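# Take the cap off a marker on a desk

## Task

Pull the cap off the marker so that both the marker and its cap end up lying on the desk, then open the grippers, move the robot away from them, and make sure the robot is still upright and not leaning at the end; a fall or a lean counts as failure.

## Robot and tools

ROBOT. A LinearBot: a base that can drive forward, sideways and turn in place, with a column about 1.75 m high. A carriage rides 0 to 1 m up the column (lift_m) and carries two identical arms, each with six joints and a two-finger gripper. The arm bases sit about 0.57 m + lift_m above the floor; parts of the carriage hang roughly 0.15 m lower. A hand reaches up to 0.78 m from its shoulder, but only about 0.38 m below its arm base. A hand is about 0.16 m long and 0.1 m wide (0.14 m with fingers open). Parked joints 1 to 6 are 0, 0.05, 0.05, 1.45, 0, 0; parked, the robot is about 0.95 m wide and 0.7 m long. Cameras: carriage_camera is fixed on the carriage, facing forward and tilted about 20 degrees down; left_wrist_camera and right_wrist_camera look out beyond each hand's fingertips. The wheel motors are weak (2 N m), so the base stops on contact at a fairly light push.

FRAMES. Base frame: origin on the floor below the base centre, x forward, y left, z up. left_hand and right_hand are reported in it, as the point between that hand's finger pads, with quat_wxyz rotating base axes into hand axes (hand z runs along the fingers, fingers open along hand y; a hand pointing straight up with joints 1, 5, 6 at 0 gives (1, 0, 0, 0)). These readings drift from the truth, more at long reach. base_odometry is in the frame the base had at scene start, counts wheel rotation only (slip looks like travel), and heading is in radians, left positive, -3.142 to 3.142.

execute_actions. Arguments: actions, a list holding one action or nothing (nothing just reports state and images); cameras, a list of camera names (carriage_camera, left_wrist_camera, right_wrist_camera, or all; omitted or null means all, [] means none). An action may contain base, joints, or both; they start at once and may end at different times.
- base: exactly one key, a relative move counted from where the base last reported itself. translate_m: metres, forward positive, -2 to 2. strafe_m: metres, left positive, -2 to 2. rotate_rad: radians, counter-clockwise (left) positive, -6.3 to 6.3.
- joints: a single flat object keyed by joint name, covering both arms and the lift; each value is an absolute target, not an offset. lift_m 0 to 1 (m). For each side X = left or right: X_joint1_rad -2.617 to 3.054 (swing about vertical, 0 straight ahead, positive to the left); X_joint2_rad 0 to 3.141 (shoulder: 0 upper arm level pointing back, 1.57 vertical, 3.14 level pointing forward); X_joint3_rad 0 to 3.141 (elbow: 0 folded, 3.14 straight); X_joint4_rad -1.57 to 1.57 (wrist pitch, 0 in line with forearm, positive lifts fingertips); X_joint5_rad -1.57 to 1.57 (wrist yaw, positive swings fingertips to the RIGHT, opposite to joint 1); X_joint6_rad -2.094 to 2.094 (roll about the finger axis, positive clockwise looking from the forearm); X_gripper_m 0 to 0.093 (pad gap in metres). Done tolerances: lift 0.004, joint1 0.02, joints 2 and 3 0.055, joint4 0.04, joints 5 and 6 0.02, gripper 0.004. One action runs at most 15 s. Unknown keys or out-of-range numbers reject the whole call with no motion. Anything left out may keep pushing toward an earlier target without the status showing it.

wait: seconds, 0 to 10; commands nothing and returns the same report as an empty action.
zoom_image: camera (one of the three) and region [x0, y0, x1, y1] in pixels of that camera's most recent full image, top-left origin, at most 504 by 504; gives a sharper crop.
finished_scene: scene, the current scene's number; irreversible, and reports whether the goal holds. Replying without any tool call ends everything.

RESULTS. base_status and joint_status per motion: done (for the base, wheels turned the commanded amount even if slipping; a 1-2 mm move can fall short yet say done); off_target (stopped away from target, may still push; normal for a gripper holding something); contact_stop or time_out (old target dropped, holds position); not_followed after a 'joint command not followed' line with a cause (arm targets withheld, usually for self-collision closeness; may be retried on later actions until valid); limit_stop_at_motor_heat (arm halted for heat; resend the target). on_its_own covers uncommanded parts; 'held at' is the held target, not the actual position. motor_effort: percent of maximum, sign toward higher joint values, bracket = peak over last action; large fixed and random errors. Falling lift effort while lowering means a hand or its load is resting on something. drive_wheels (ignore sign) higher at rest than after a free move means the base is still pushing something. Joint torques follow joint order, are nonzero even unloaded, and are offset and noisy. ARM HIT means a hard self-collision; MOTOR HOT warns from 75 °C; OVER-TEMPERATURE FAULT reports a heat stop (90 °C pauses that arm 10 s; 100 °C makes it go limp and drop). The pictures line lists image order. Camera calibration gives pinhole+radial intrinsics K, distortion D and T_world_to_cam (base frame to camera, metres); errors are small for fixed cameras but grow for wrist cameras with arm pose.

CAUTIONS. The robot keeps its last command while you think. Base contact stops trigger late or not at all, and arms can push it on about 0.3 m; arms are not watched during turns or when an arm is commanded. After a blocked drive, back off about 0.2 m along the way you came (or turn back), repeat if still pressing; such a retreat may stop falsely once. Never reverse into a table edge the column is under. Arms have no contact stop and lunge to targets once freed. A 1 kg load sags a level hand 10-17 cm. To free withheld arms, move one arm clear first, the other in a later call. Never let the arms collide or press on each other. Tipping is likeliest with a high carriage, stretched arms, loads, pulling, or abrupt stops; only images reveal a lean. Keep arms from staying outstretched (they heat). Avoid drops, slams and hard pushes; shorter motion is better.

Each tool is called as a command line: name --argument value for each argument, lists and objects as JSON in quotes; but a table of rows of numbers goes row by row, as --pt "numbers of a row", without its own name.

## Session

execute_actions --actions '[]'

Scene clock: 0.00 s.
Joint torques (N m, as the arm reports them, + toward a larger angle): no reading
base_odometry: x=+0.000 y=+0.000 heading=+0.000 (m, m, rad; odometry frame)
base_status: not commanded
joint_positions: lift_m=+0.299 left_joint1_rad=-0.016 left_joint2_rad=+0.042 left_joint3_rad=+0.053 left_joint4_rad=+1.439 left_joint5_rad=+0.028 left_joint6_rad=+0.029 left_gripper_m=+0.095 right_joint1_rad=+0.000 right_joint2_rad=+0.067 right_joint3_rad=+0.041 right_joint4_rad=+1.459 right_joint5_rad=-0.015 right_joint6_rad=+0.010 right_gripper_m=+0.094
joint_status: not commanded
motor_effort: lift_m=+26 drive_wheels=-1 (%)
left_hand: x=+0.2863 y=+0.3269 z=+1.2939 quat_wxyz=(+0.998, +0.015, +0.060, +0.006) (m; base frame)
right_hand: x=+0.2932 y=-0.3296 z=+1.2909 quat_wxyz=(+0.998, -0.007, +0.069, +0.006) (m; base frame)
pictures: carriage_camera, left_wrist_camera, right_wrist_camera
Images, in order (width x height): carriage_camera 504x504, left_wrist_camera 504x504, right_wrist_camera 504x504.

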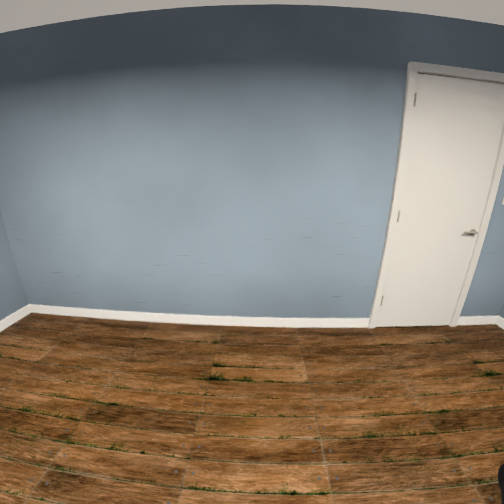

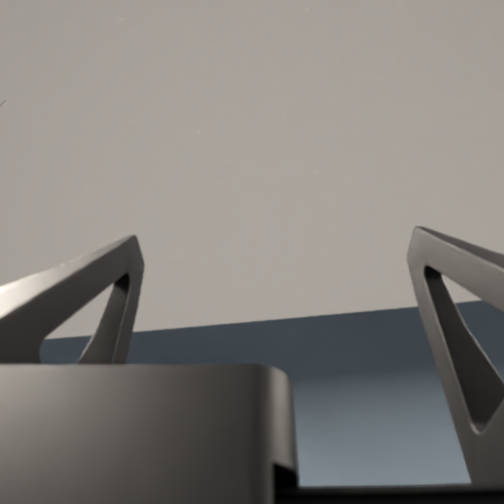

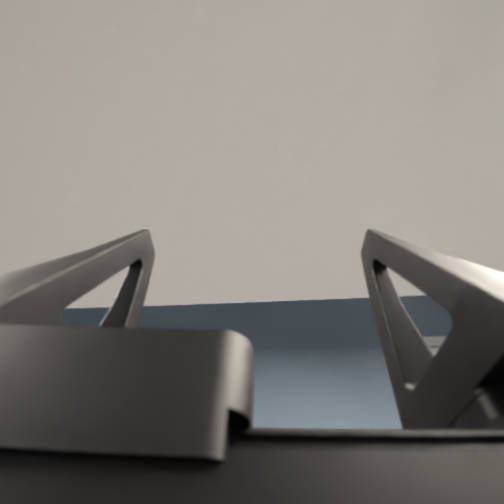

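execute_actions --actions '[{"base":{"rotate_rad":2.0}}]' --cameras '["carriage_camera"]'

Scene clock: 4.67 s.
Joint torques (N m, as the arm reports them, + toward a larger angle): left_arm=[ 0.43  3.77  7.26 -0.05 -0.03 -0.08] | right_arm=[ 0.36  4.07  7.02 -0.19 -0.01 -0.05]
base_odometry: x=+0.000 y=+0.000 heading=+1.999 (m, m, rad; odometry frame)
base_status: done
joint_positions: lift_m=+0.299 left_joint1_rad=-0.016 left_joint2_rad=+0.042 left_joint3_rad=+0.053 left_joint4_rad=+1.439 left_joint5_rad=+0.028 left_joint6_rad=+0.029 left_gripper_m=+0.095 right_joint1_rad=+0.000 right_joint2_rad=+0.067 right_joint3_rad=+0.041 right_joint4_rad=+1.458 right_joint5_rad=-0.015 right_joint6_rad=+0.010 right_gripper_m=+0.094
joint_status: not commanded
motor_effort: lift_m=+26(26) drive_wheels=+8(31) (%)
left_hand: x=+0.2865 y=+0.3269 z=+1.2939 quat_wxyz=(+0.998, +0.015, +0.060, +0.006) (m; base frame)
right_hand: x=+0.2935 y=-0.3296 z=+1.2909 quat_wxyz=(+0.998, -0.007, +0.070, +0.006) (m; base frame)
pictures: carriage_camera
Images, in order (width x height): carriage_camera 504x504.

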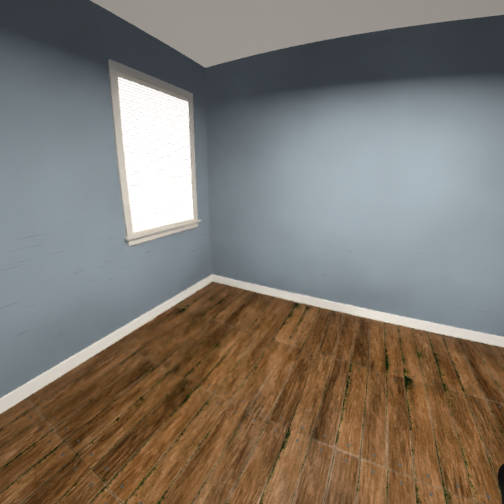

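execute_actions --actions '[{"base":{"rotate_rad":2.0}}]' --cameras '["carriage_camera"]'

Scene clock: 9.13 s.
Joint torques (N m, as the arm reports them, + toward a larger angle): left_arm=[ 0.42  3.8   7.27 -0.05 -0.03 -0.07] | right_arm=[ 0.15  4.15  7.01 -0.23  0.03 -0.07]
base_odometry: x=+0.000 y=+0.000 heading=-2.285 (m, m, rad; odometry frame)
base_status: done
joint_positions: lift_m=+0.299 left_joint1_rad=-0.016 left_joint2_rad=+0.042 left_joint3_rad=+0.053 left_joint4_rad=+1.438 left_joint5_rad=+0.028 left_joint6_rad=+0.029 left_gripper_m=+0.095 right_joint1_rad=+0.000 right_joint2_rad=+0.067 right_joint3_rad=+0.041 right_joint4_rad=+1.457 right_joint5_rad=-0.015 right_joint6_rad=+0.010 right_gripper_m=+0.094
joint_status: not commanded
motor_effort: lift_m=+26(26) drive_wheels=+8(30) (%)
left_hand: x=+0.2866 y=+0.3269 z=+1.2939 quat_wxyz=(+0.998, +0.015, +0.060, +0.006) (m; base frame)
right_hand: x=+0.2936 y=-0.3296 z=+1.2908 quat_wxyz=(+0.998, -0.007, +0.070, +0.006) (m; base frame)
pictures: carriage_camera
Images, in order (width x height): carriage_camera 504x504.

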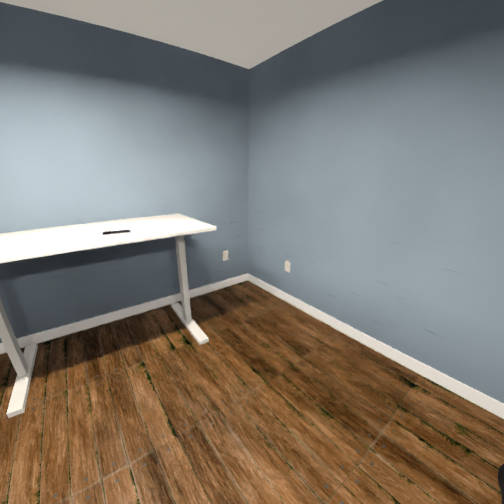

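execute_actions --actions '[{"base":{"rotate_rad":0.68},"joints":{"lift_m":0.6}}]' --cameras '["carriage_camera"]'

Scene clock: 12.97 s.
Joint torques (N m, as the arm reports them, + toward a larger angle): left_arm=[ 0.43  3.69  7.2  -0.04 -0.03 -0.09] | right_arm=[ 0.1   4.24  6.95 -0.14 -0.02 -0.02]
base_odometry: x=+0.000 y=+0.000 heading=-1.605 (m, m, rad; odometry frame)
base_status: done
joint_positions: lift_m=+0.600 left_joint1_rad=-0.016 left_joint2_rad=+0.042 left_joint3_rad=+0.053 left_joint4_rad=+1.438 left_joint5_rad=+0.028 left_joint6_rad=+0.029 left_gripper_m=+0.095 right_joint1_rad=+0.000 right_joint2_rad=+0.067 right_joint3_rad=+0.041 right_joint4_rad=+1.458 right_joint5_rad=-0.015 right_joint6_rad=+0.010 right_gripper_m=+0.094
joint_status: all done
motor_effort: lift_m=+27(32) drive_wheels=+8(28) (%)
left_hand: x=+0.2867 y=+0.3269 z=+1.5946 quat_wxyz=(+0.998, +0.015, +0.061, +0.006) (m; base frame)
right_hand: x=+0.2935 y=-0.3296 z=+1.5916 quat_wxyz=(+0.998, -0.007, +0.070, +0.006) (m; base frame)
pictures: carriage_camera
camera_calibration (this result's frames):
carriage_camera: T_world_to_cam=[[-0.0485014, -0.998478, 0.026237, -0.0338894], [-0.294706, -0.0107929, -0.955527, 1.56557], [0.954356, -0.0540766, -0.293735, 0.279945], [0, 0, 0, 1]] pos_world=[0.192571, -0.00180239, 1.57906]
Images, in order (width x height): carriage_camera 504x504.

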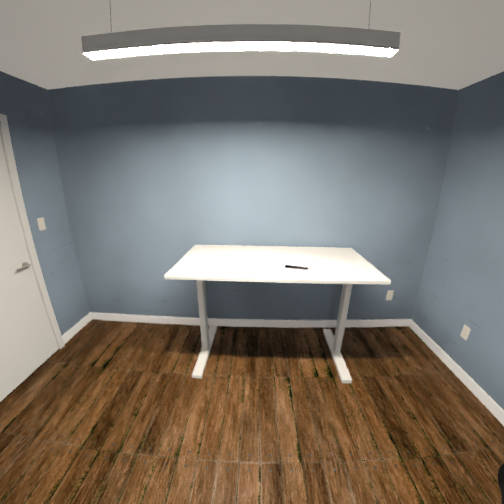

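execute_actions --actions '[{"base":{"rotate_rad":-0.08}}]' --cameras '[]'

execute_actions --actions '[{"base":{"strafe_m":-0.3}}]' --cameras '[]'

execute_actions --actions '[{"base":{"translate_m":1.1}}]' --cameras '["carriage_camera"]'

Scene clock: 24.40 s.
Joint torques (N m, as the arm reports them, + toward a larger angle): left_arm=[ 0.29  3.78  7.28 -0.04 -0.02 -0.08] | right_arm=[ 0.07  4.26  7.04 -0.18  0.06 -0.01]
base_odometry: x=+0.000 y=+0.000 heading=-1.685 (m, m, rad; odometry frame)
base_status: done
joint_positions: lift_m=+0.600 left_joint1_rad=-0.016 left_joint2_rad=+0.042 left_joint3_rad=+0.053 left_joint4_rad=+1.438 left_joint5_rad=+0.028 left_joint6_rad=+0.029 left_gripper_m=+0.095 right_joint1_rad=+0.000 right_joint2_rad=+0.067 right_joint3_rad=+0.041 right_joint4_rad=+1.458 right_joint5_rad=-0.015 right_joint6_rad=+0.010 right_gripper_m=+0.094
joint_status: not commanded
motor_effort: lift_m=+27(27) drive_wheels=-8(15) (%)
left_hand: x=+0.2866 y=+0.3269 z=+1.5946 quat_wxyz=(+0.998, +0.015, +0.060, +0.006) (m; base frame)
right_hand: x=+0.2935 y=-0.3296 z=+1.5916 quat_wxyz=(+0.998, -0.007, +0.070, +0.006) (m; base frame)
pictures: none
No camera images: the call's "cameras" was empty. Leave "cameras" out to get every camera's image.

Scene clock: 27.00 s.
Joint torques (N m, as the arm reports them, + toward a larger angle): left_arm=[ 0.38  3.76  7.27 -0.06 -0.04 -0.07] | right_arm=[ 0.01  4.27  7.04 -0.15 -0.03 -0.09]
base_odometry: x=-0.298 y=+0.034 heading=-1.684 (m, m, rad; odometry frame)
base_status: done
joint_positions: lift_m=+0.600 left_joint1_rad=-0.016 left_joint2_rad=+0.042 left_joint3_rad=+0.053 left_joint4_rad=+1.438 left_joint5_rad=+0.028 left_joint6_rad=+0.029 left_gripper_m=+0.095 right_joint1_rad=+0.000 right_joint2_rad=+0.067 right_joint3_rad=+0.041 right_joint4_rad=+1.458 right_joint5_rad=-0.015 right_joint6_rad=+0.010 right_gripper_m=+0.094
joint_status: not commanded
motor_effort: lift_m=+27(27) drive_wheels=-5(25) (%)
left_hand: x=+0.2866 y=+0.3269 z=+1.5946 quat_wxyz=(+0.998, +0.015, +0.060, +0.006) (m; base frame)
right_hand: x=+0.2935 y=-0.3296 z=+1.5916 quat_wxyz=(+0.998, -0.007, +0.070, +0.006) (m; base frame)
pictures: none
No camera images: the call's "cameras" was empty. Leave "cameras" out to get every camera's image.

Scene clock: 31.60 s.
Joint torques (N m, as the arm reports them, + toward a larger angle): left_arm=[ 0.43  3.8   7.29 -0.07 -0.03 -0.08] | right_arm=[ 0.26  4.05  6.99 -0.2   0.03  0.  ]
base_odometry: x=-0.423 y=-1.059 heading=-1.684 (m, m, rad; odometry frame)
base_status: done
joint_positions: lift_m=+0.600 left_joint1_rad=-0.016 left_joint2_rad=+0.042 left_joint3_rad=+0.053 left_joint4_rad=+1.440 left_joint5_rad=+0.028 left_joint6_rad=+0.029 left_gripper_m=+0.095 right_joint1_rad=+0.000 right_joint2_rad=+0.067 right_joint3_rad=+0.041 right_joint4_rad=+1.458 right_joint5_rad=-0.015 right_joint6_rad=+0.010 right_gripper_m=+0.094
joint_status: not commanded
motor_effort: lift_m=+27(27) drive_wheels=-5(30) (%)
left_hand: x=+0.2862 y=+0.3269 z=+1.5947 quat_wxyz=(+0.998, +0.015, +0.060, +0.006) (m; base frame)
right_hand: x=+0.2934 y=-0.3296 z=+1.5916 quat_wxyz=(+0.998, -0.007, +0.069, +0.006) (m; base frame)
pictures: carriage_camera
camera_calibration (this result's frames):
carriage_camera: T_world_to_cam=[[-0.0485014, -0.998478, 0.026237, -0.0338894], [-0.294706, -0.0107929, -0.955527, 1.56557], [0.954356, -0.0540766, -0.293735, 0.279945], [0, 0, 0, 1]] pos_world=[0.192571, -0.00180239, 1.57906]
Images, in order (width x height): carriage_camera 504x504.

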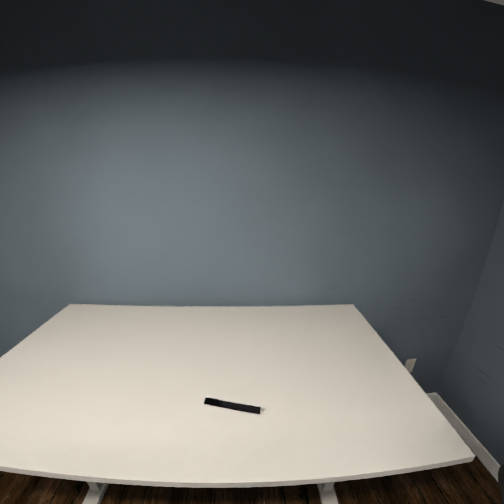

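zoom_image --camera "carriage_camera" --region '[180, 370, 290, 440]'

Region (180, 370, 290, 440) of carriage_camera's 504x504 image, scaled by 4.582, with more detail than that image has; it fills the top 321 rows of this view, and the rest is white.

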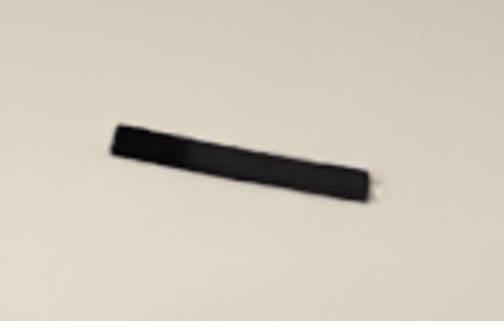

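execute_actions --actions '[{"joints":{"left_joint1_rad":-0.5,"left_joint2_rad":1.6,"left_joint3_rad":1.2,"left_joint4_rad":-0.5,"right_joint1_rad":0.5,"right_joint2_rad":2.0,"right_joint3_rad":1.6,"right_joint4_rad":-0.2}}]'

Scene clock: 45.50 s.
Joint torques (N m, as the arm reports them, + toward a larger angle): left_arm=[-0.05 -8.11 11.64  1.79 -0.01 -0.07] | right_arm=[  0.71 -13.16  10.76   2.13   0.02   0.  ]
base_odometry: x=-0.423 y=-1.059 heading=-1.684 (m, m, rad; odometry frame)
base_status: not commanded
joint_positions: lift_m=+0.600 left_joint1_rad=-0.494 left_joint2_rad=+1.604 left_joint3_rad=+1.168 left_joint4_rad=-0.505 left_joint5_rad=+0.028 left_joint6_rad=+0.029 left_gripper_m=+0.095 right_joint1_rad=+0.494 right_joint2_rad=+2.010 right_joint3_rad=+1.579 right_joint4_rad=-0.214 right_joint5_rad=-0.015 right_joint6_rad=+0.010 right_gripper_m=+0.094
joint_status: all done
motor_effort: lift_m=+27(27) drive_wheels=-4(5) (%)
left_hand: x=+0.6247 y=+0.1285 z=+1.2930 quat_wxyz=(+0.298, +0.250, +0.917, -0.084) (m; base frame)
right_hand: x=+0.7626 y=-0.0569 z=+1.3205 quat_wxyz=(+0.431, -0.217, +0.868, +0.118) (m; base frame)
pictures: carriage_camera, left_wrist_camera, right_wrist_camera
camera_calibration (this result's frames):
carriage_camera: T_world_to_cam=[[-0.0485014, -0.998478, 0.026237, -0.0338895], [-0.294706, -0.0107929, -0.955527, 1.56557], [0.954356, -0.0540766, -0.293735, 0.279945], [0, 0, 0, 1]] pos_world=[0.192571, -0.00180239, 1.57906]
left_wrist_camera: T_world_to_cam=[[-0.523543, -0.850668, -0.0476108, 0.505412], [-0.851575, 0.524227, -0.00223994, 0.475078], [0.0268643, 0.0393714, -0.998863, 1.40143], [0, 0, 0, 1]] pos_world=[0.631521, 0.125713, 1.42497]
right_wrist_camera: T_world_to_cam=[[0.490664, -0.870195, -0.0448227, -0.364793], [-0.84513, -0.462746, -0.267621, 0.975373], [0.212141, 0.169193, -0.962481, 1.24679], [0, 0, 0, 1]] pos_world=[0.738813, -0.0770398, 1.44469]
Images, in order (width x height): carriage_camera 504x504, left_wrist_camera 504x504, right_wrist_camera 504x504.

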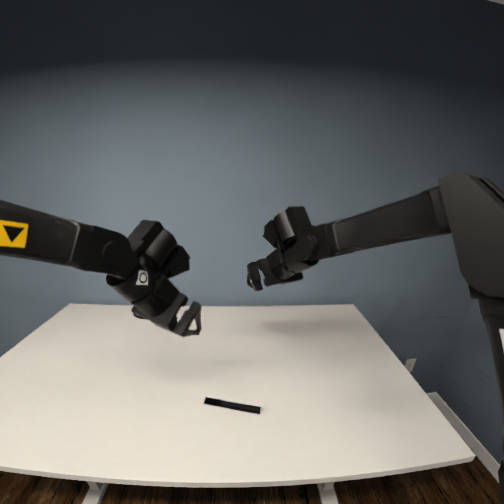

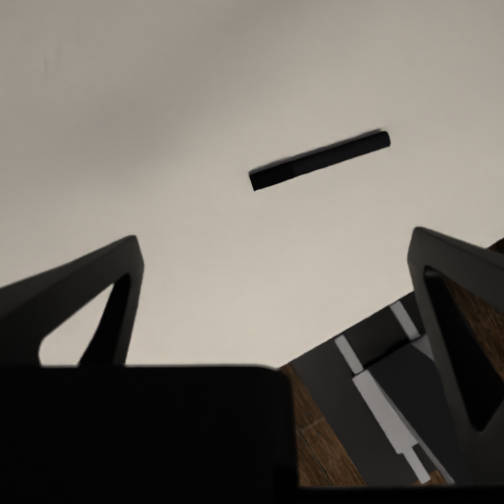

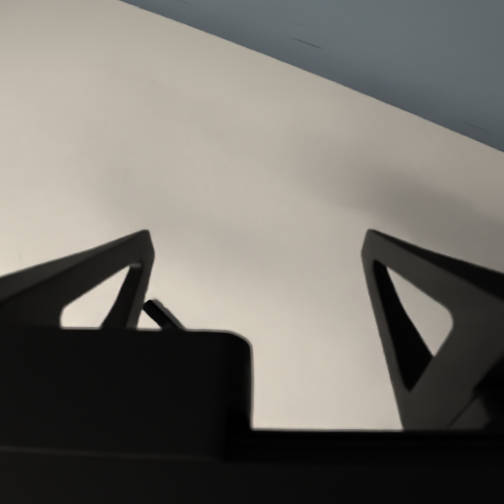

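execute_actions --actions '[{"base":{"translate_m":0.2},"joints":{"lift_m":0.72,"left_joint1_rad":-0.56,"left_joint2_rad":2.68,"left_joint3_rad":1.21,"left_joint4_rad":0.10,"left_joint5_rad":0.50,"left_joint6_rad":1.22,"left_gripper_m":0.065,"right_joint1_rad":0.76,"right_joint2_rad":2.66,"right_joint3_rad":0.92,"right_joint4_rad":0.65,"right_joint5_rad":-0.27,"right_joint6_rad":-0.50,"right_gripper_m":0.065}}]'

Scene clock: 83.13 s.
Joint torques (N m, as the arm reports them, + toward a larger angle): left_arm=[  0.64 -11.46   5.17   0.8    0.32  -0.03] | right_arm=[  0.22 -11.87   2.22   1.4   -0.2   -0.07]
base_odometry: x=-0.446 y=-1.258 heading=-1.685 (m, m, rad; odometry frame)
base_status: done
joint_positions: lift_m=+0.720 left_joint1_rad=-0.562 left_joint2_rad=+2.684 left_joint3_rad=+1.188 left_joint4_rad=+0.093 left_joint5_rad=+0.505 left_joint6_rad=+1.217 left_gripper_m=+0.065 right_joint1_rad=+0.757 right_joint2_rad=+2.675 right_joint3_rad=+0.916 right_joint4_rad=+0.637 right_joint5_rad=-0.264 right_joint6_rad=-0.494 right_gripper_m=+0.065
joint_status: all done
motor_effort: lift_m=+28(32) drive_wheels=-5(42) (%)
left_hand: x=+0.5271 y=+0.0632 z=+1.0525 quat_wxyz=(+0.157, +0.763, +0.591, -0.210) (m; base frame)
right_hand: x=+0.4967 y=-0.0436 z=+1.0474 quat_wxyz=(+0.202, -0.589, +0.766, +0.156) (m; base frame)
pictures: carriage_camera, left_wrist_camera, right_wrist_camera
ARM HIT: the robot struck itself hard.
camera_calibration (this result's frames):
carriage_camera: T_world_to_cam=[[-0.0485014, -0.998478, 0.026237, -0.0370346], [-0.294706, -0.0107929, -0.955527, 1.68011], [0.954356, -0.0540766, -0.293735, 0.315156], [0, 0, 0, 1]] pos_world=[0.192571, -0.00180239, 1.69893]
left_wrist_camera: T_world_to_cam=[[-0.961058, 0.273082, -0.0423549, 0.541416], [0.267992, 0.958392, 0.0983149, -0.297783], [0.0674406, 0.0831355, -0.994254, 1.13734], [0, 0, 0, 1]] pos_world=[0.523433, 0.0429879, 1.18301]
right_wrist_camera: T_world_to_cam=[[0.966539, -0.254562, -0.0316389, -0.458353], [-0.24795, -0.958728, 0.139144, -0.0605919], [-0.0657537, -0.126643, -0.989767, 1.1919], [0, 0, 0, 1]] pos_world=[0.506364, -0.0238248, 1.17363]
Images, in order (width x height): carriage_camera 504x504, left_wrist_camera 504x504, right_wrist_camera 504x504.

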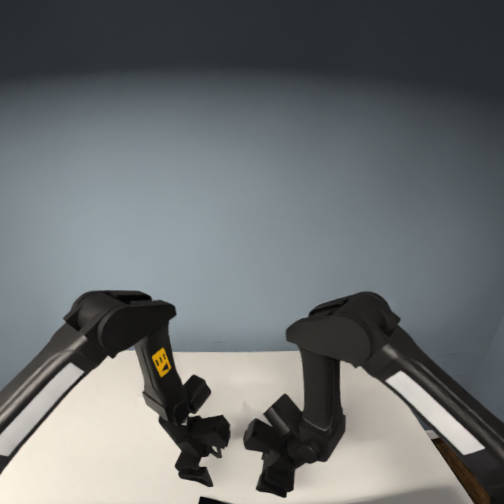

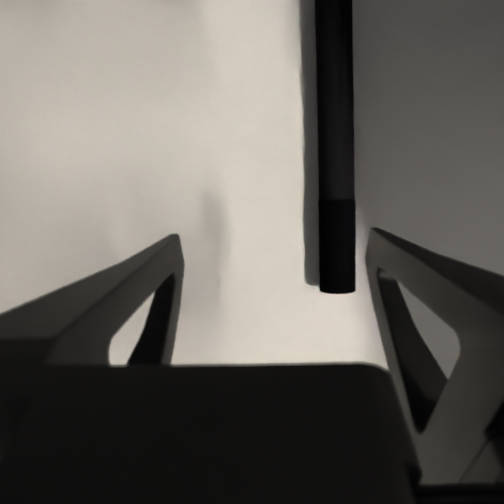

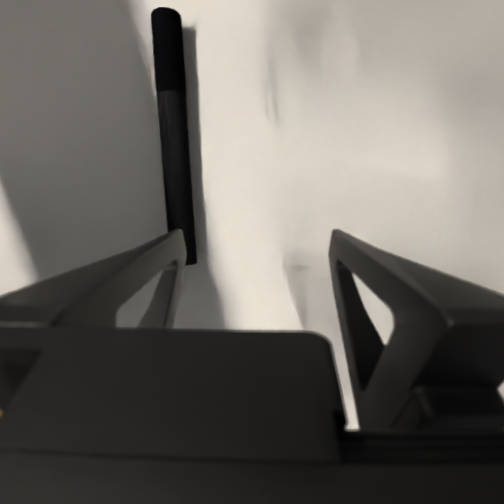

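execute_actions --actions '[{"base":{"translate_m":-0.055},"joints":{"lift_m":0.65,"left_joint1_rad":-0.52,"right_joint1_rad":0.83,"right_joint3_rad":0.97}}]'

Scene clock: 93.80 s.
Joint torques (N m, as the arm reports them, + toward a larger angle): left_arm=[  0.22 -11.42   5.23   0.76   0.33  -0.04] | right_arm=[  0.09 -12.36   2.89   1.47  -0.17  -0.08]
base_odometry: x=-0.440 y=-1.203 heading=-1.685 (m, m, rad; odometry frame)
base_status: done
joint_positions: lift_m=+0.650 left_joint1_rad=-0.518 left_joint2_rad=+2.684 left_joint3_rad=+1.188 left_joint4_rad=+0.096 left_joint5_rad=+0.501 left_joint6_rad=+1.217 left_gripper_m=+0.065 right_joint1_rad=+0.832 right_joint2_rad=+2.673 right_joint3_rad=+0.963 right_joint4_rad=+0.644 right_joint5_rad=-0.267 right_joint6_rad=-0.494 right_gripper_m=+0.065
joint_status: all done
motor_effort: lift_m=+24(25) drive_wheels=+2(28) (%)
left_hand: x=+0.5396 y=+0.0758 z=+0.9824 quat_wxyz=(+0.162, +0.750, +0.608, -0.204) (m; base frame)
right_hand: x=+0.4901 y=-0.0083 z=+0.9857 quat_wxyz=(+0.222, -0.617, +0.736, +0.169) (m; base frame)
pictures: carriage_camera, left_wrist_camera, right_wrist_camera
camera_calibration (this result's frames):
carriage_camera: T_world_to_cam=[[-0.0485014, -0.998478, 0.026237, -0.0352069], [-0.294706, -0.0107929, -0.955527, 1.61355], [0.954356, -0.0540766, -0.293735, 0.294695], [0, 0, 0, 1]] pos_world=[0.192571, -0.00180239, 1.62927]
left_wrist_camera: T_world_to_cam=[[-0.972242, 0.229439, -0.0458677, 0.559795], [0.224005, 0.969363, 0.100781, -0.285761], [0.0675855, 0.0877086, -0.993851, 1.06496], [0, 0, 0, 1]] pos_world=[0.536293, 0.0551616, 1.11289]
right_wrist_camera: T_world_to_cam=[[0.983908, -0.178622, -0.0043418, -0.479678], [-0.177507, -0.979963, 0.0903527, -0.00639667], [-0.0203937, -0.088128, -0.9959, 1.11893], [0, 0, 0, 1]] pos_world=[0.493643, 0.00665984, 1.11284]
Images, in order (width x height): carriage_camera 504x504, left_wrist_camera 504x504, right_wrist_camera 504x504.

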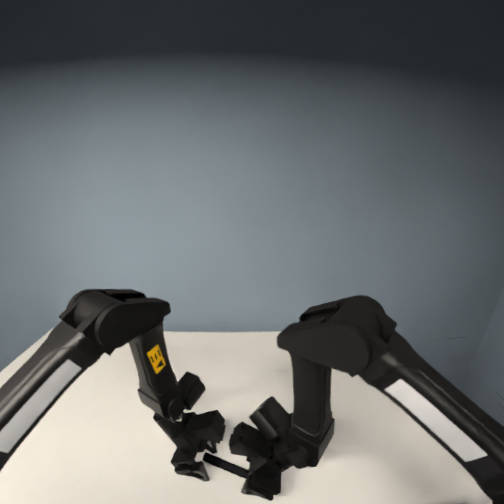

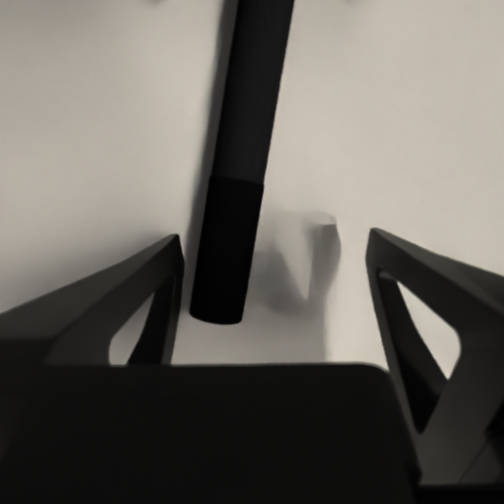

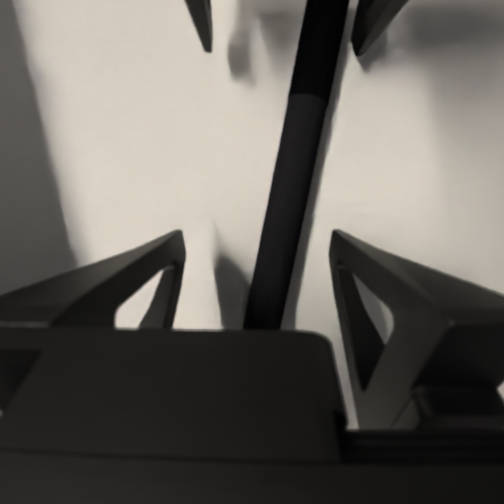

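execute_actions --actions '[{"base":{"translate_m":0.02},"joints":{"left_joint6_rad":1.39,"right_joint6_rad":-0.30,"right_joint3_rad":0.94}}]'

Scene clock: 100.43 s.
Joint torques (N m, as the arm reports them, + toward a larger angle): left_arm=[  0.2  -11.4    5.17   0.74   0.34  -0.03] | right_arm=[  0.11 -12.19   1.06   1.44  -0.13   0.03]
base_odometry: x=-0.442 y=-1.223 heading=-1.685 (m, m, rad; odometry frame)
base_status: done
joint_positions: lift_m=+0.650 left_joint1_rad=-0.518 left_joint2_rad=+2.684 left_joint3_rad=+1.188 left_joint4_rad=+0.096 left_joint5_rad=+0.501 left_joint6_rad=+1.385 left_gripper_m=+0.065 right_joint1_rad=+0.832 right_joint2_rad=+2.673 right_joint3_rad=+0.953 right_joint4_rad=+0.644 right_joint5_rad=-0.267 right_joint6_rad=-0.305 right_gripper_m=+0.065
joint_status: all done
motor_effort: lift_m=+24(24) drive_wheels=-3(27) (%)
left_hand: x=+0.5396 y=+0.0758 z=+0.9824 quat_wxyz=(+0.179, +0.798, +0.543, -0.190) (m; base frame)
right_hand: x=+0.4870 y=-0.0117 z=+0.9842 quat_wxyz=(+0.201, -0.545, +0.792, +0.188) (m; base frame)
pictures: carriage_camera, left_wrist_camera, right_wrist_camera
camera_calibration (this result's frames):
carriage_camera: T_world_to_cam=[[-0.0485014, -0.998478, 0.026237, -0.0352069], [-0.294706, -0.0107929, -0.955527, 1.61355], [0.954356, -0.0540766, -0.293735, 0.294695], [0, 0, 0, 1]] pos_world=[0.192571, -0.00180239, 1.62927]
left_wrist_camera: T_world_to_cam=[[-0.921304, 0.366412, -0.130157, 0.60474], [0.35428, 0.928951, 0.107404, -0.359499], [0.160264, 0.0528395, -0.985659, 1.00955], [0, 0, 0, 1]] pos_world=[0.522719, 0.0590296, 1.11239]
right_wrist_camera: T_world_to_cam=[[0.936873, -0.332124, -0.109372, -0.352734], [-0.321673, -0.941252, 0.102815, 0.0481909], [-0.137094, -0.0611429, -0.988669, 1.16717], [0, 0, 0, 1]] pos_world=[0.505981, -0.000427348, 1.11041]
Images, in order (width x height): carriage_camera 504x504, left_wrist_camera 504x504, right_wrist_camera 504x504.

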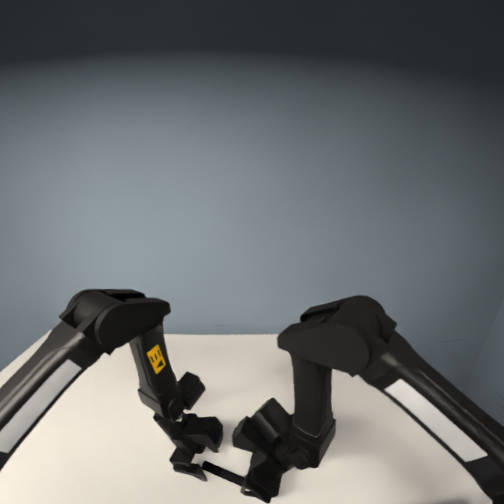

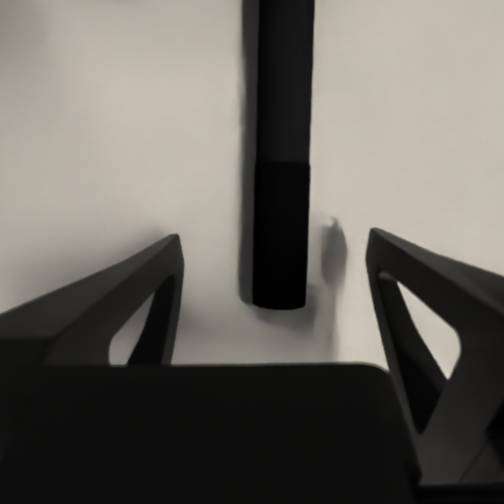

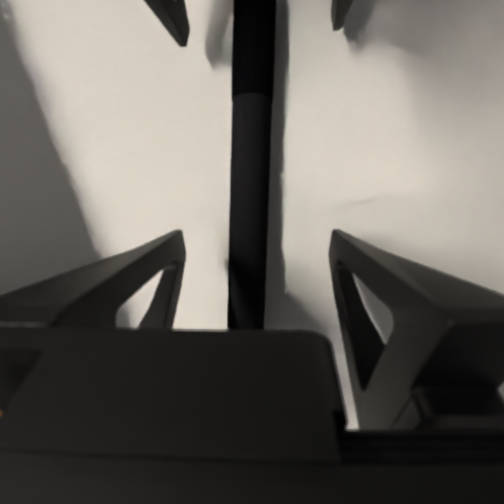

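execute_actions --actions '[{"joints":{"lift_m":0.636}}]'

Scene clock: 102.70 s.
Joint torques (N m, as the arm reports them, + toward a larger angle): left_arm=[  0.19 -11.09   5.2    0.79   0.13   0.  ] | right_arm=[ -0.05 -11.98   1.06   1.41  -0.19  -0.02]
base_odometry: x=-0.442 y=-1.223 heading=-1.685 (m, m, rad; odometry frame)
base_status: not commanded
joint_positions: lift_m=+0.636 left_joint1_rad=-0.517 left_joint2_rad=+2.680 left_joint3_rad=+1.188 left_joint4_rad=+0.094 left_joint5_rad=+0.525 left_joint6_rad=+1.384 left_gripper_m=+0.065 right_joint1_rad=+0.832 right_joint2_rad=+2.672 right_joint3_rad=+0.952 right_joint4_rad=+0.641 right_joint5_rad=-0.267 right_joint6_rad=-0.305 right_gripper_m=+0.065
joint_status: all done
motor_effort: lift_m=+22(24) drive_wheels=-1(4) (%)
left_hand: x=+0.5383 y=+0.0726 z=+0.9718 quat_wxyz=(+0.184, +0.796, +0.541, -0.200) (m; base frame)
right_hand: x=+0.4865 y=-0.0122 z=+0.9703 quat_wxyz=(+0.199, -0.545, +0.793, +0.188) (m; base frame)
pictures: carriage_camera, left_wrist_camera, right_wrist_camera
camera_calibration (this result's frames):
carriage_camera: T_world_to_cam=[[-0.0485014, -0.998478, 0.026237, -0.0348447], [-0.294706, -0.0107929, -0.955527, 1.60036], [0.954356, -0.0540766, -0.293735, 0.29064], [0, 0, 0, 1]] pos_world=[0.192571, -0.00180239, 1.61547]
left_wrist_camera: T_world_to_cam=[[-0.921902, 0.365912, -0.127301, 0.600881], [0.357538, 0.930096, 0.0841912, -0.334238], [0.149208, 0.0321012, -0.988285, 1.0095], [0, 0, 0, 1]] pos_world=[0.522831, 0.0585986, 1.1023]
right_wrist_camera: T_world_to_cam=[[0.936708, -0.332147, -0.110709, -0.352564], [-0.321291, -0.941128, 0.105118, 0.0466218], [-0.139106, -0.0628953, -0.988278, 1.1539], [0, 0, 0, 1]] pos_world=[0.505743, -0.00065115, 1.09644]
Images, in order (width x height): carriage_camera 504x504, left_wrist_camera 504x504, right_wrist_camera 504x504.

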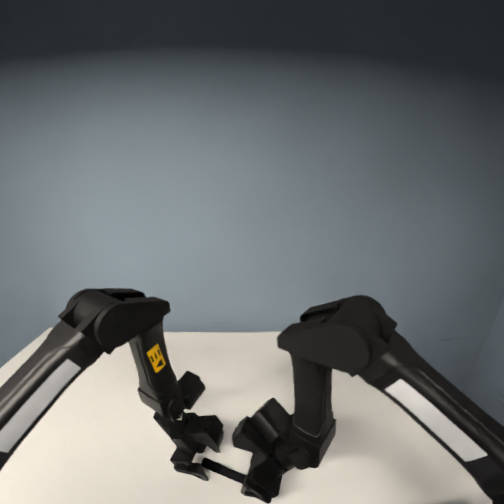

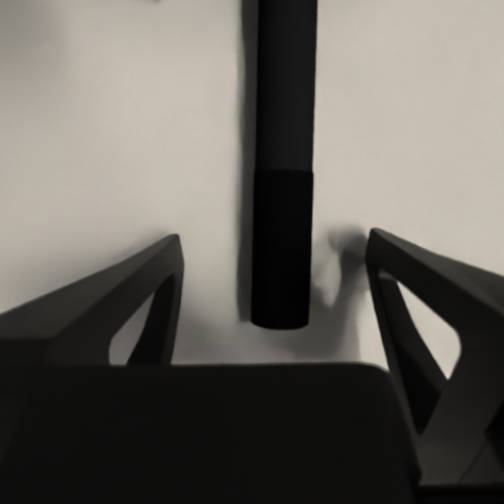

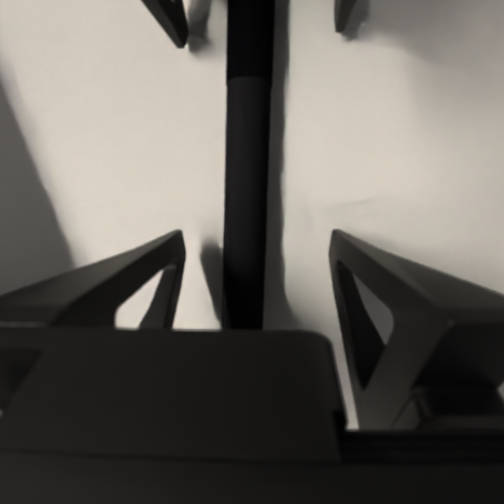

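execute_actions --actions '[{"joints":{"right_joint2_rad":2.695,"left_gripper_m":0.0}}]' --cameras '["left_wrist_camera","right_wrist_camera"]'

Scene clock: 105.43 s.
Joint torques (N m, as the arm reports them, + toward a larger angle): left_arm=[  0.2  -11.08   5.19   0.78   0.19   0.  ] | right_arm=[ 0.19 -9.97  0.96  1.45 -0.13  0.04]
base_odometry: x=-0.442 y=-1.223 heading=-1.685 (m, m, rad; odometry frame)
base_status: not commanded
joint_positions: lift_m=+0.636 left_joint1_rad=-0.517 left_joint2_rad=+2.680 left_joint3_rad=+1.188 left_joint4_rad=+0.094 left_joint5_rad=+0.518 left_joint6_rad=+1.384 left_gripper_m=+0.019 right_joint1_rad=+0.832 right_joint2_rad=+2.681 right_joint3_rad=+0.952 right_joint4_rad=+0.642 right_joint5_rad=-0.267 right_joint6_rad=-0.305 right_gripper_m=+0.065
joint_status: left_gripper_m off_target (ended at +0.019, target +0.000); the others done
motor_effort: lift_m=+22(22) drive_wheels=-1(1) (%)
left_hand: x=+0.5388 y=+0.0734 z=+0.9712 quat_wxyz=(+0.183, +0.797, +0.542, -0.197) (m; base frame)
right_hand: x=+0.4844 y=-0.0144 z=+0.9669 quat_wxyz=(+0.195, -0.545, +0.794, +0.187) (m; base frame)
pictures: left_wrist_camera, right_wrist_camera
camera_calibration (this result's frames):
left_wrist_camera: T_world_to_cam=[[-0.92176, 0.365875, -0.128429, 0.602069], [0.356439, 0.929888, 0.0908812, -0.341073], [0.152676, 0.0379935, -0.987546, 1.00579], [0, 0, 0, 1]] pos_world=[0.522975, 0.0586638, 1.10158]
right_wrist_camera: T_world_to_cam=[[0.936073, -0.332844, -0.113939, -0.348347], [-0.320675, -0.940452, 0.112769, 0.0365157], [-0.144688, -0.0690226, -0.987067, 1.15156], [0, 0, 0, 1]] pos_world=[0.504405, -0.00212031, 1.09286]
Images, in order (width x height): left_wrist_camera 504x504, right_wrist_camera 504x504.

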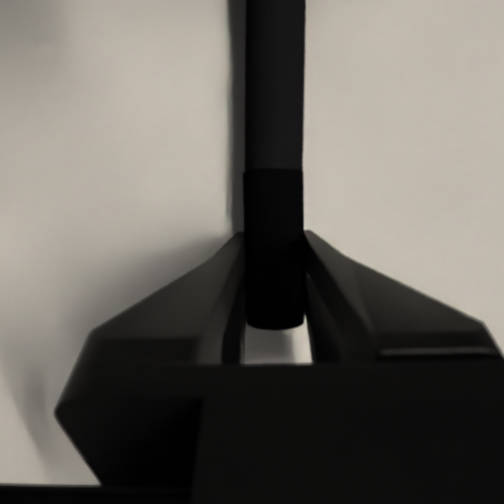

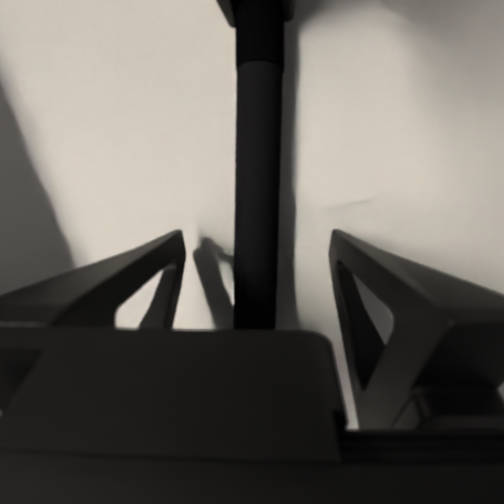

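Friction limited it; a bit more, then close.

execute_actions --actions '[{"joints":{"right_joint2_rad":2.715}}]' --cameras '[]'

execute_actions --actions '[{"joints":{"right_gripper_m":0.0}}]' --cameras '["left_wrist_camera","right_wrist_camera"]'

Scene clock: 107.77 s.
Joint torques (N m, as the arm reports them, + toward a larger angle): left_arm=[  0.21 -11.15   5.22   0.77   0.18  -0.01] | right_arm=[ 0.06 -8.84  1.15  1.31 -0.16  0.04]
base_odometry: x=-0.442 y=-1.223 heading=-1.685 (m, m, rad; odometry frame)
base_status: not commanded
joint_positions: lift_m=+0.636 left_joint1_rad=-0.517 left_joint2_rad=+2.680 left_joint3_rad=+1.188 left_joint4_rad=+0.094 left_joint5_rad=+0.518 left_joint6_rad=+1.385 left_gripper_m=+0.019 right_joint1_rad=+0.832 right_joint2_rad=+2.687 right_joint3_rad=+0.952 right_joint4_rad=+0.657 right_joint5_rad=-0.268 right_joint6_rad=-0.305 right_gripper_m=+0.065
joint_status: all done
motor_effort: lift_m=+22(22) drive_wheels=-1(1) (%)
left_hand: x=+0.5389 y=+0.0735 z=+0.9712 quat_wxyz=(+0.182, +0.797, +0.541, -0.197) (m; base frame)
right_hand: x=+0.4851 y=-0.0136 z=+0.9664 quat_wxyz=(+0.199, -0.545, +0.792, +0.188) (m; base frame)
pictures: none
No camera images: the call's "cameras" was empty. Leave "cameras" out to get every camera's image.

Scene clock: 108.40 s.
Joint torques (N m, as the arm reports them, + toward a larger angle): left_arm=[  0.2  -11.09   5.2    0.78   0.18  -0.01] | right_arm=[ 0.32 -9.31  1.2   1.21 -0.15  0.01]
base_odometry: x=-0.442 y=-1.223 heading=-1.685 (m, m, rad; odometry frame)
base_status: not commanded
joint_positions: lift_m=+0.636 left_joint1_rad=-0.517 left_joint2_rad=+2.680 left_joint3_rad=+1.188 left_joint4_rad=+0.094 left_joint5_rad=+0.518 left_joint6_rad=+1.385 left_gripper_m=+0.019 right_joint1_rad=+0.832 right_joint2_rad=+2.692 right_joint3_rad=+0.952 right_joint4_rad=+0.659 right_joint5_rad=-0.268 right_joint6_rad=-0.304 right_gripper_m=+0.018
joint_status: right_gripper_m off_target (ended at +0.018, target +0.000)
motor_effort: lift_m=+22(22) drive_wheels=-1(1) (%)
left_hand: x=+0.5389 y=+0.0735 z=+0.9712 quat_wxyz=(+0.183, +0.797, +0.541, -0.197) (m; base frame)
right_hand: x=+0.4842 y=-0.0146 z=+0.9647 quat_wxyz=(+0.198, -0.544, +0.793, +0.188) (m; base frame)
pictures: left_wrist_camera, right_wrist_camera
camera_calibration (this result's frames):
left_wrist_camera: T_world_to_cam=[[-0.921471, 0.366448, -0.128868, 0.602306], [0.356934, 0.929657, 0.0913062, -0.341787], [0.153262, 0.0381388, -0.987449, 1.00533], [0, 0, 0, 1]] pos_world=[0.522925, 0.0586889, 1.10154]
right_wrist_camera: T_world_to_cam=[[0.93615, -0.333071, -0.112638, -0.34972], [-0.321757, -0.940701, 0.107491, 0.0421307], [-0.14176, -0.0643853, -0.987805, 1.14872], [0, 0, 0, 1]] pos_world=[0.503789, -0.00288854, 1.09079]
Images, in order (width x height): left_wrist_camera 504x504, right_wrist_camera 504x504.

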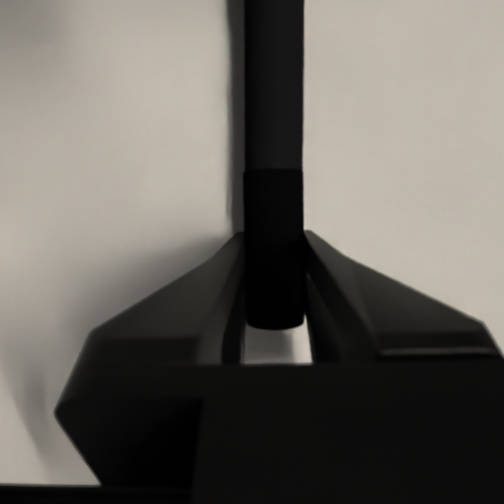

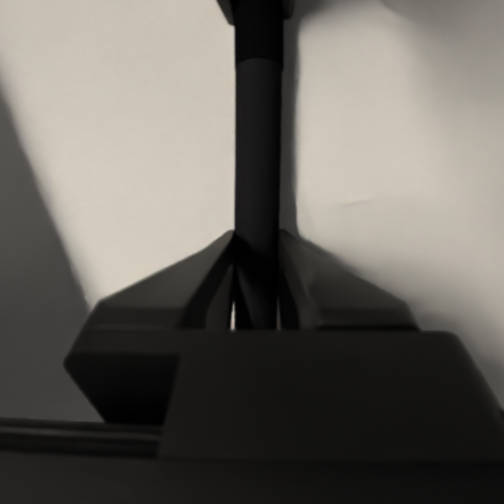

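execute_actions --actions '[{"joints":{"lift_m":0.648,"right_joint1_rad":0.79,"right_joint2_rad":2.69,"right_joint3_rad":0.79,"right_joint4_rad":0.80,"right_joint6_rad":-0.34,"left_joint1_rad":-0.44,"left_joint3_rad":1.15,"left_joint4_rad":0.145,"left_joint6_rad":1.48}}]'

Scene clock: 114.40 s.
Joint torques (N m, as the arm reports them, + toward a larger angle): left_arm=[ -0.02 -10.81   0.85   0.83   0.25  -0.03] | right_arm=[  0.3  -10.21   0.08   1.5   -0.22  -0.08]
base_odometry: x=-0.442 y=-1.223 heading=-1.685 (m, m, rad; odometry frame)
base_status: not commanded
joint_positions: lift_m=+0.648 left_joint1_rad=-0.434 left_joint2_rad=+2.677 left_joint3_rad=+1.175 left_joint4_rad=+0.141 left_joint5_rad=+0.509 left_joint6_rad=+1.476 left_gripper_m=+0.019 right_joint1_rad=+0.790 right_joint2_rad=+2.692 right_joint3_rad=+0.796 right_joint4_rad=+0.781 right_joint5_rad=-0.265 right_joint6_rad=-0.334 right_gripper_m=+0.018
joint_status: all done
motor_effort: lift_m=+26(33) drive_wheels=+1(5) (%)
left_hand: x=+0.5650 y=+0.0969 z=+0.9837 quat_wxyz=(+0.212, +0.801, +0.535, -0.167) (m; base frame)
right_hand: x=+0.4651 y=-0.0577 z=+0.9730 quat_wxyz=(+0.189, -0.540, +0.801, +0.176) (m; base frame)
pictures: carriage_camera, left_wrist_camera, right_wrist_camera
camera_calibration (this result's frames):
carriage_camera: T_world_to_cam=[[-0.0485014, -0.998478, 0.026237, -0.0351501], [-0.294706, -0.0107929, -0.955527, 1.61148], [0.954356, -0.0540766, -0.293735, 0.294058], [0, 0, 0, 1]] pos_world=[0.192571, -0.00180239, 1.62711]
left_wrist_camera: T_world_to_cam=[[-0.910162, 0.356509, -0.210965, 0.694774], [0.341397, 0.933985, 0.105455, -0.379596], [0.234634, 0.0239582, -0.971789, 0.952745], [0, 0, 0, 1]] pos_world=[0.538404, 0.0840174, 1.11247]
right_wrist_camera: T_world_to_cam=[[0.929656, -0.352291, -0.107846, -0.348009], [-0.337108, -0.931472, 0.136816, -0.0262826], [-0.148654, -0.0908362, -0.984708, 1.15007], [0, 0, 0, 1]] pos_world=[0.485632, -0.0426138, 1.09855]
Images, in order (width x height): carriage_camera 504x504, left_wrist_camera 504x504, right_wrist_camera 504x504.

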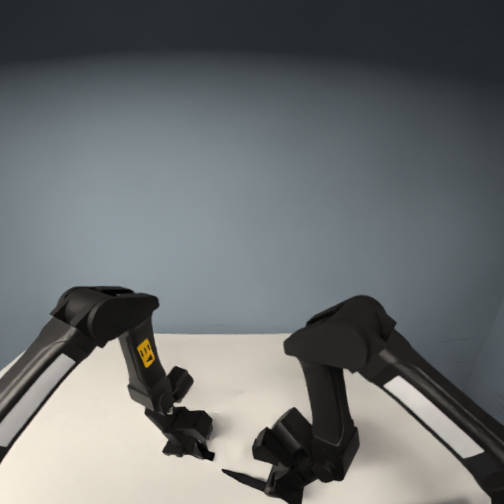

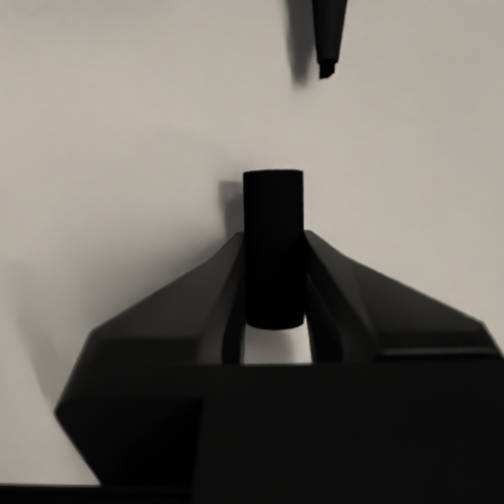

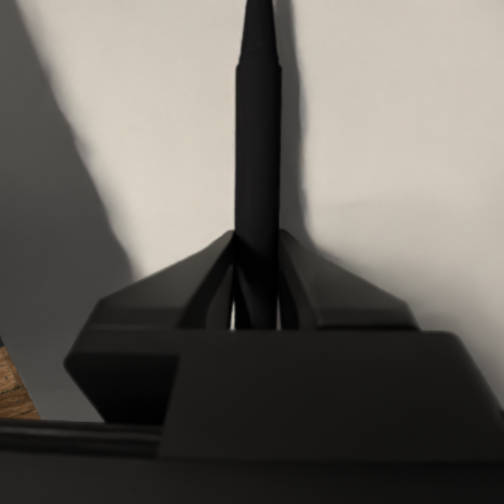

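Uncapped. Set down, release, retreat.

execute_actions --actions '[{"joints":{"lift_m":0.638}}]' --cameras '[]'

execute_actions --actions '[{"joints":{"left_gripper_m":0.05,"right_gripper_m":0.05}}]' --cameras '[]'

execute_actions --actions '[{"joints":{"lift_m":0.75}}]' --cameras '[]'

execute_actions --actions '[{"base":{"translate_m":-0.4},"joints":{"left_joint1_rad":0.0,"right_joint1_rad":0.0}}]' --cameras '["carriage_camera"]'

Scene clock: 118.27 s.
Joint torques (N m, as the arm reports them, + toward a larger angle): left_arm=[ -0.02 -11.2    0.92   0.8    0.23  -0.03] | right_arm=[  0.2  -10.1    0.28   1.33  -0.13  -0.06]
base_odometry: x=-0.442 y=-1.223 heading=-1.685 (m, m, rad; odometry frame)
base_status: not commanded
joint_positions: lift_m=+0.638 left_joint1_rad=-0.434 left_joint2_rad=+2.682 left_joint3_rad=+1.175 left_joint4_rad=+0.142 left_joint5_rad=+0.512 left_joint6_rad=+1.476 left_gripper_m=+0.019 right_joint1_rad=+0.790 right_joint2_rad=+2.692 right_joint3_rad=+0.795 right_joint4_rad=+0.797 right_joint5_rad=-0.270 right_joint6_rad=-0.335 right_gripper_m=+0.018
joint_status: all done
motor_effort: lift_m=+23(24) drive_wheels=-1(4) (%)
left_hand: x=+0.5635 y=+0.0969 z=+0.9726 quat_wxyz=(+0.212, +0.801, +0.535, -0.169) (m; base frame)
right_hand: x=+0.4663 y=-0.0551 z=+0.9651 quat_wxyz=(+0.195, -0.540, +0.798, +0.180) (m; base frame)
pictures: none
No camera images: the call's "cameras" was empty. Leave "cameras" out to get every camera's image.

Scene clock: 118.87 s.
Joint torques (N m, as the arm reports them, + toward a larger angle): left_arm=[ -0.05 -11.26   0.9    0.7    0.12  -0.02] | right_arm=[  0.21 -10.14   0.32   1.34  -0.07  -0.04]
base_odometry: x=-0.442 y=-1.223 heading=-1.685 (m, m, rad; odometry frame)
base_status: not commanded
joint_positions: lift_m=+0.638 left_joint1_rad=-0.434 left_joint2_rad=+2.682 left_joint3_rad=+1.175 left_joint4_rad=+0.155 left_joint5_rad=+0.523 left_joint6_rad=+1.476 left_gripper_m=+0.050 right_joint1_rad=+0.790 right_joint2_rad=+2.692 right_joint3_rad=+0.795 right_joint4_rad=+0.802 right_joint5_rad=-0.272 right_joint6_rad=-0.336 right_gripper_m=+0.050
joint_status: all done
motor_effort: lift_m=+23(23) drive_wheels=-1(1) (%)
left_hand: x=+0.5651 y=+0.0943 z=+0.9741 quat_wxyz=(+0.219, +0.800, +0.532, -0.171) (m; base frame)
right_hand: x=+0.4668 y=-0.0541 z=+0.9658 quat_wxyz=(+0.198, -0.541, +0.797, +0.181) (m; base frame)
pictures: none
No camera images: the call's "cameras" was empty. Leave "cameras" out to get every camera's image.

Scene clock: 119.83 s.
Joint torques (N m, as the arm reports them, + toward a larger angle): left_arm=[ -0.02 -11.54   0.85   0.8    0.28  -0.02] | right_arm=[  0.12 -10.24   0.21   1.32  -0.21  -0.06]
base_odometry: x=-0.442 y=-1.223 heading=-1.685 (m, m, rad; odometry frame)
base_status: not commanded
joint_positions: lift_m=+0.750 left_joint1_rad=-0.434 left_joint2_rad=+2.685 left_joint3_rad=+1.175 left_joint4_rad=+0.145 left_joint5_rad=+0.508 left_joint6_rad=+1.476 left_gripper_m=+0.050 right_joint1_rad=+0.790 right_joint2_rad=+2.692 right_joint3_rad=+0.795 right_joint4_rad=+0.796 right_joint5_rad=-0.271 right_joint6_rad=-0.336 right_gripper_m=+0.050
joint_status: all done
motor_effort: lift_m=+26(33) drive_wheels=-1(1) (%)
left_hand: x=+0.5633 y=+0.0976 z=+1.0828 quat_wxyz=(+0.210, +0.801, +0.535, -0.168) (m; base frame)
right_hand: x=+0.4661 y=-0.0552 z=+1.0767 quat_wxyz=(+0.195, -0.541, +0.798, +0.180) (m; base frame)
pictures: none
No camera images: the call's "cameras" was empty. Leave "cameras" out to get every camera's image.

Scene clock: 122.77 s.
Joint torques (N m, as the arm reports them, + toward a larger angle): left_arm=[ -0.08 -11.46   0.8    0.75   0.33  -0.02] | right_arm=[  0.15 -10.3    0.59   1.36  -0.18  -0.08]
base_odometry: x=-0.396 y=-0.825 heading=-1.685 (m, m, rad; odometry frame)
base_status: done
joint_positions: lift_m=+0.750 left_joint1_rad=+0.007 left_joint2_rad=+2.685 left_joint3_rad=+1.175 left_joint4_rad=+0.146 left_joint5_rad=+0.501 left_joint6_rad=+1.476 left_gripper_m=+0.050 right_joint1_rad=+0.001 right_joint2_rad=+2.692 right_joint3_rad=+0.795 right_joint4_rad=+0.797 right_joint5_rad=-0.268 right_joint6_rad=-0.336 right_gripper_m=+0.050
joint_status: all done
motor_effort: lift_m=+26(26) drive_wheels=-3(40) (%)
left_hand: x=+0.6344 y=+0.2523 z=+1.0823 quat_wxyz=(+0.240, +0.665, +0.698, -0.115) (m; base frame)
right_hand: x=+0.6010 y=-0.2864 z=+1.0767 quat_wxyz=(+0.249, -0.192, +0.945, +0.090) (m; base frame)
pictures: carriage_camera
camera_calibration (this result's frames):
carriage_camera: T_world_to_cam=[[-0.0485014, -0.998478, 0.026237, -0.037826], [-0.294706, -0.0107929, -0.955527, 1.70893], [0.954356, -0.0540766, -0.293735, 0.324016], [0, 0, 0, 1]] pos_world=[0.192571, -0.00180239, 1.7291]
Images, in order (width x height): carriage_camera 504x504.

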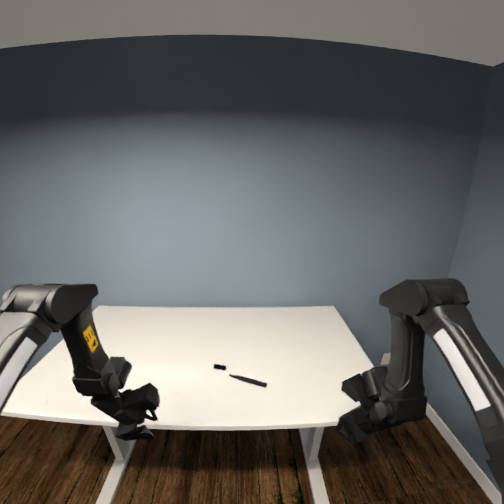

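finished_scene --scene 1

The scene is finished: the task was done.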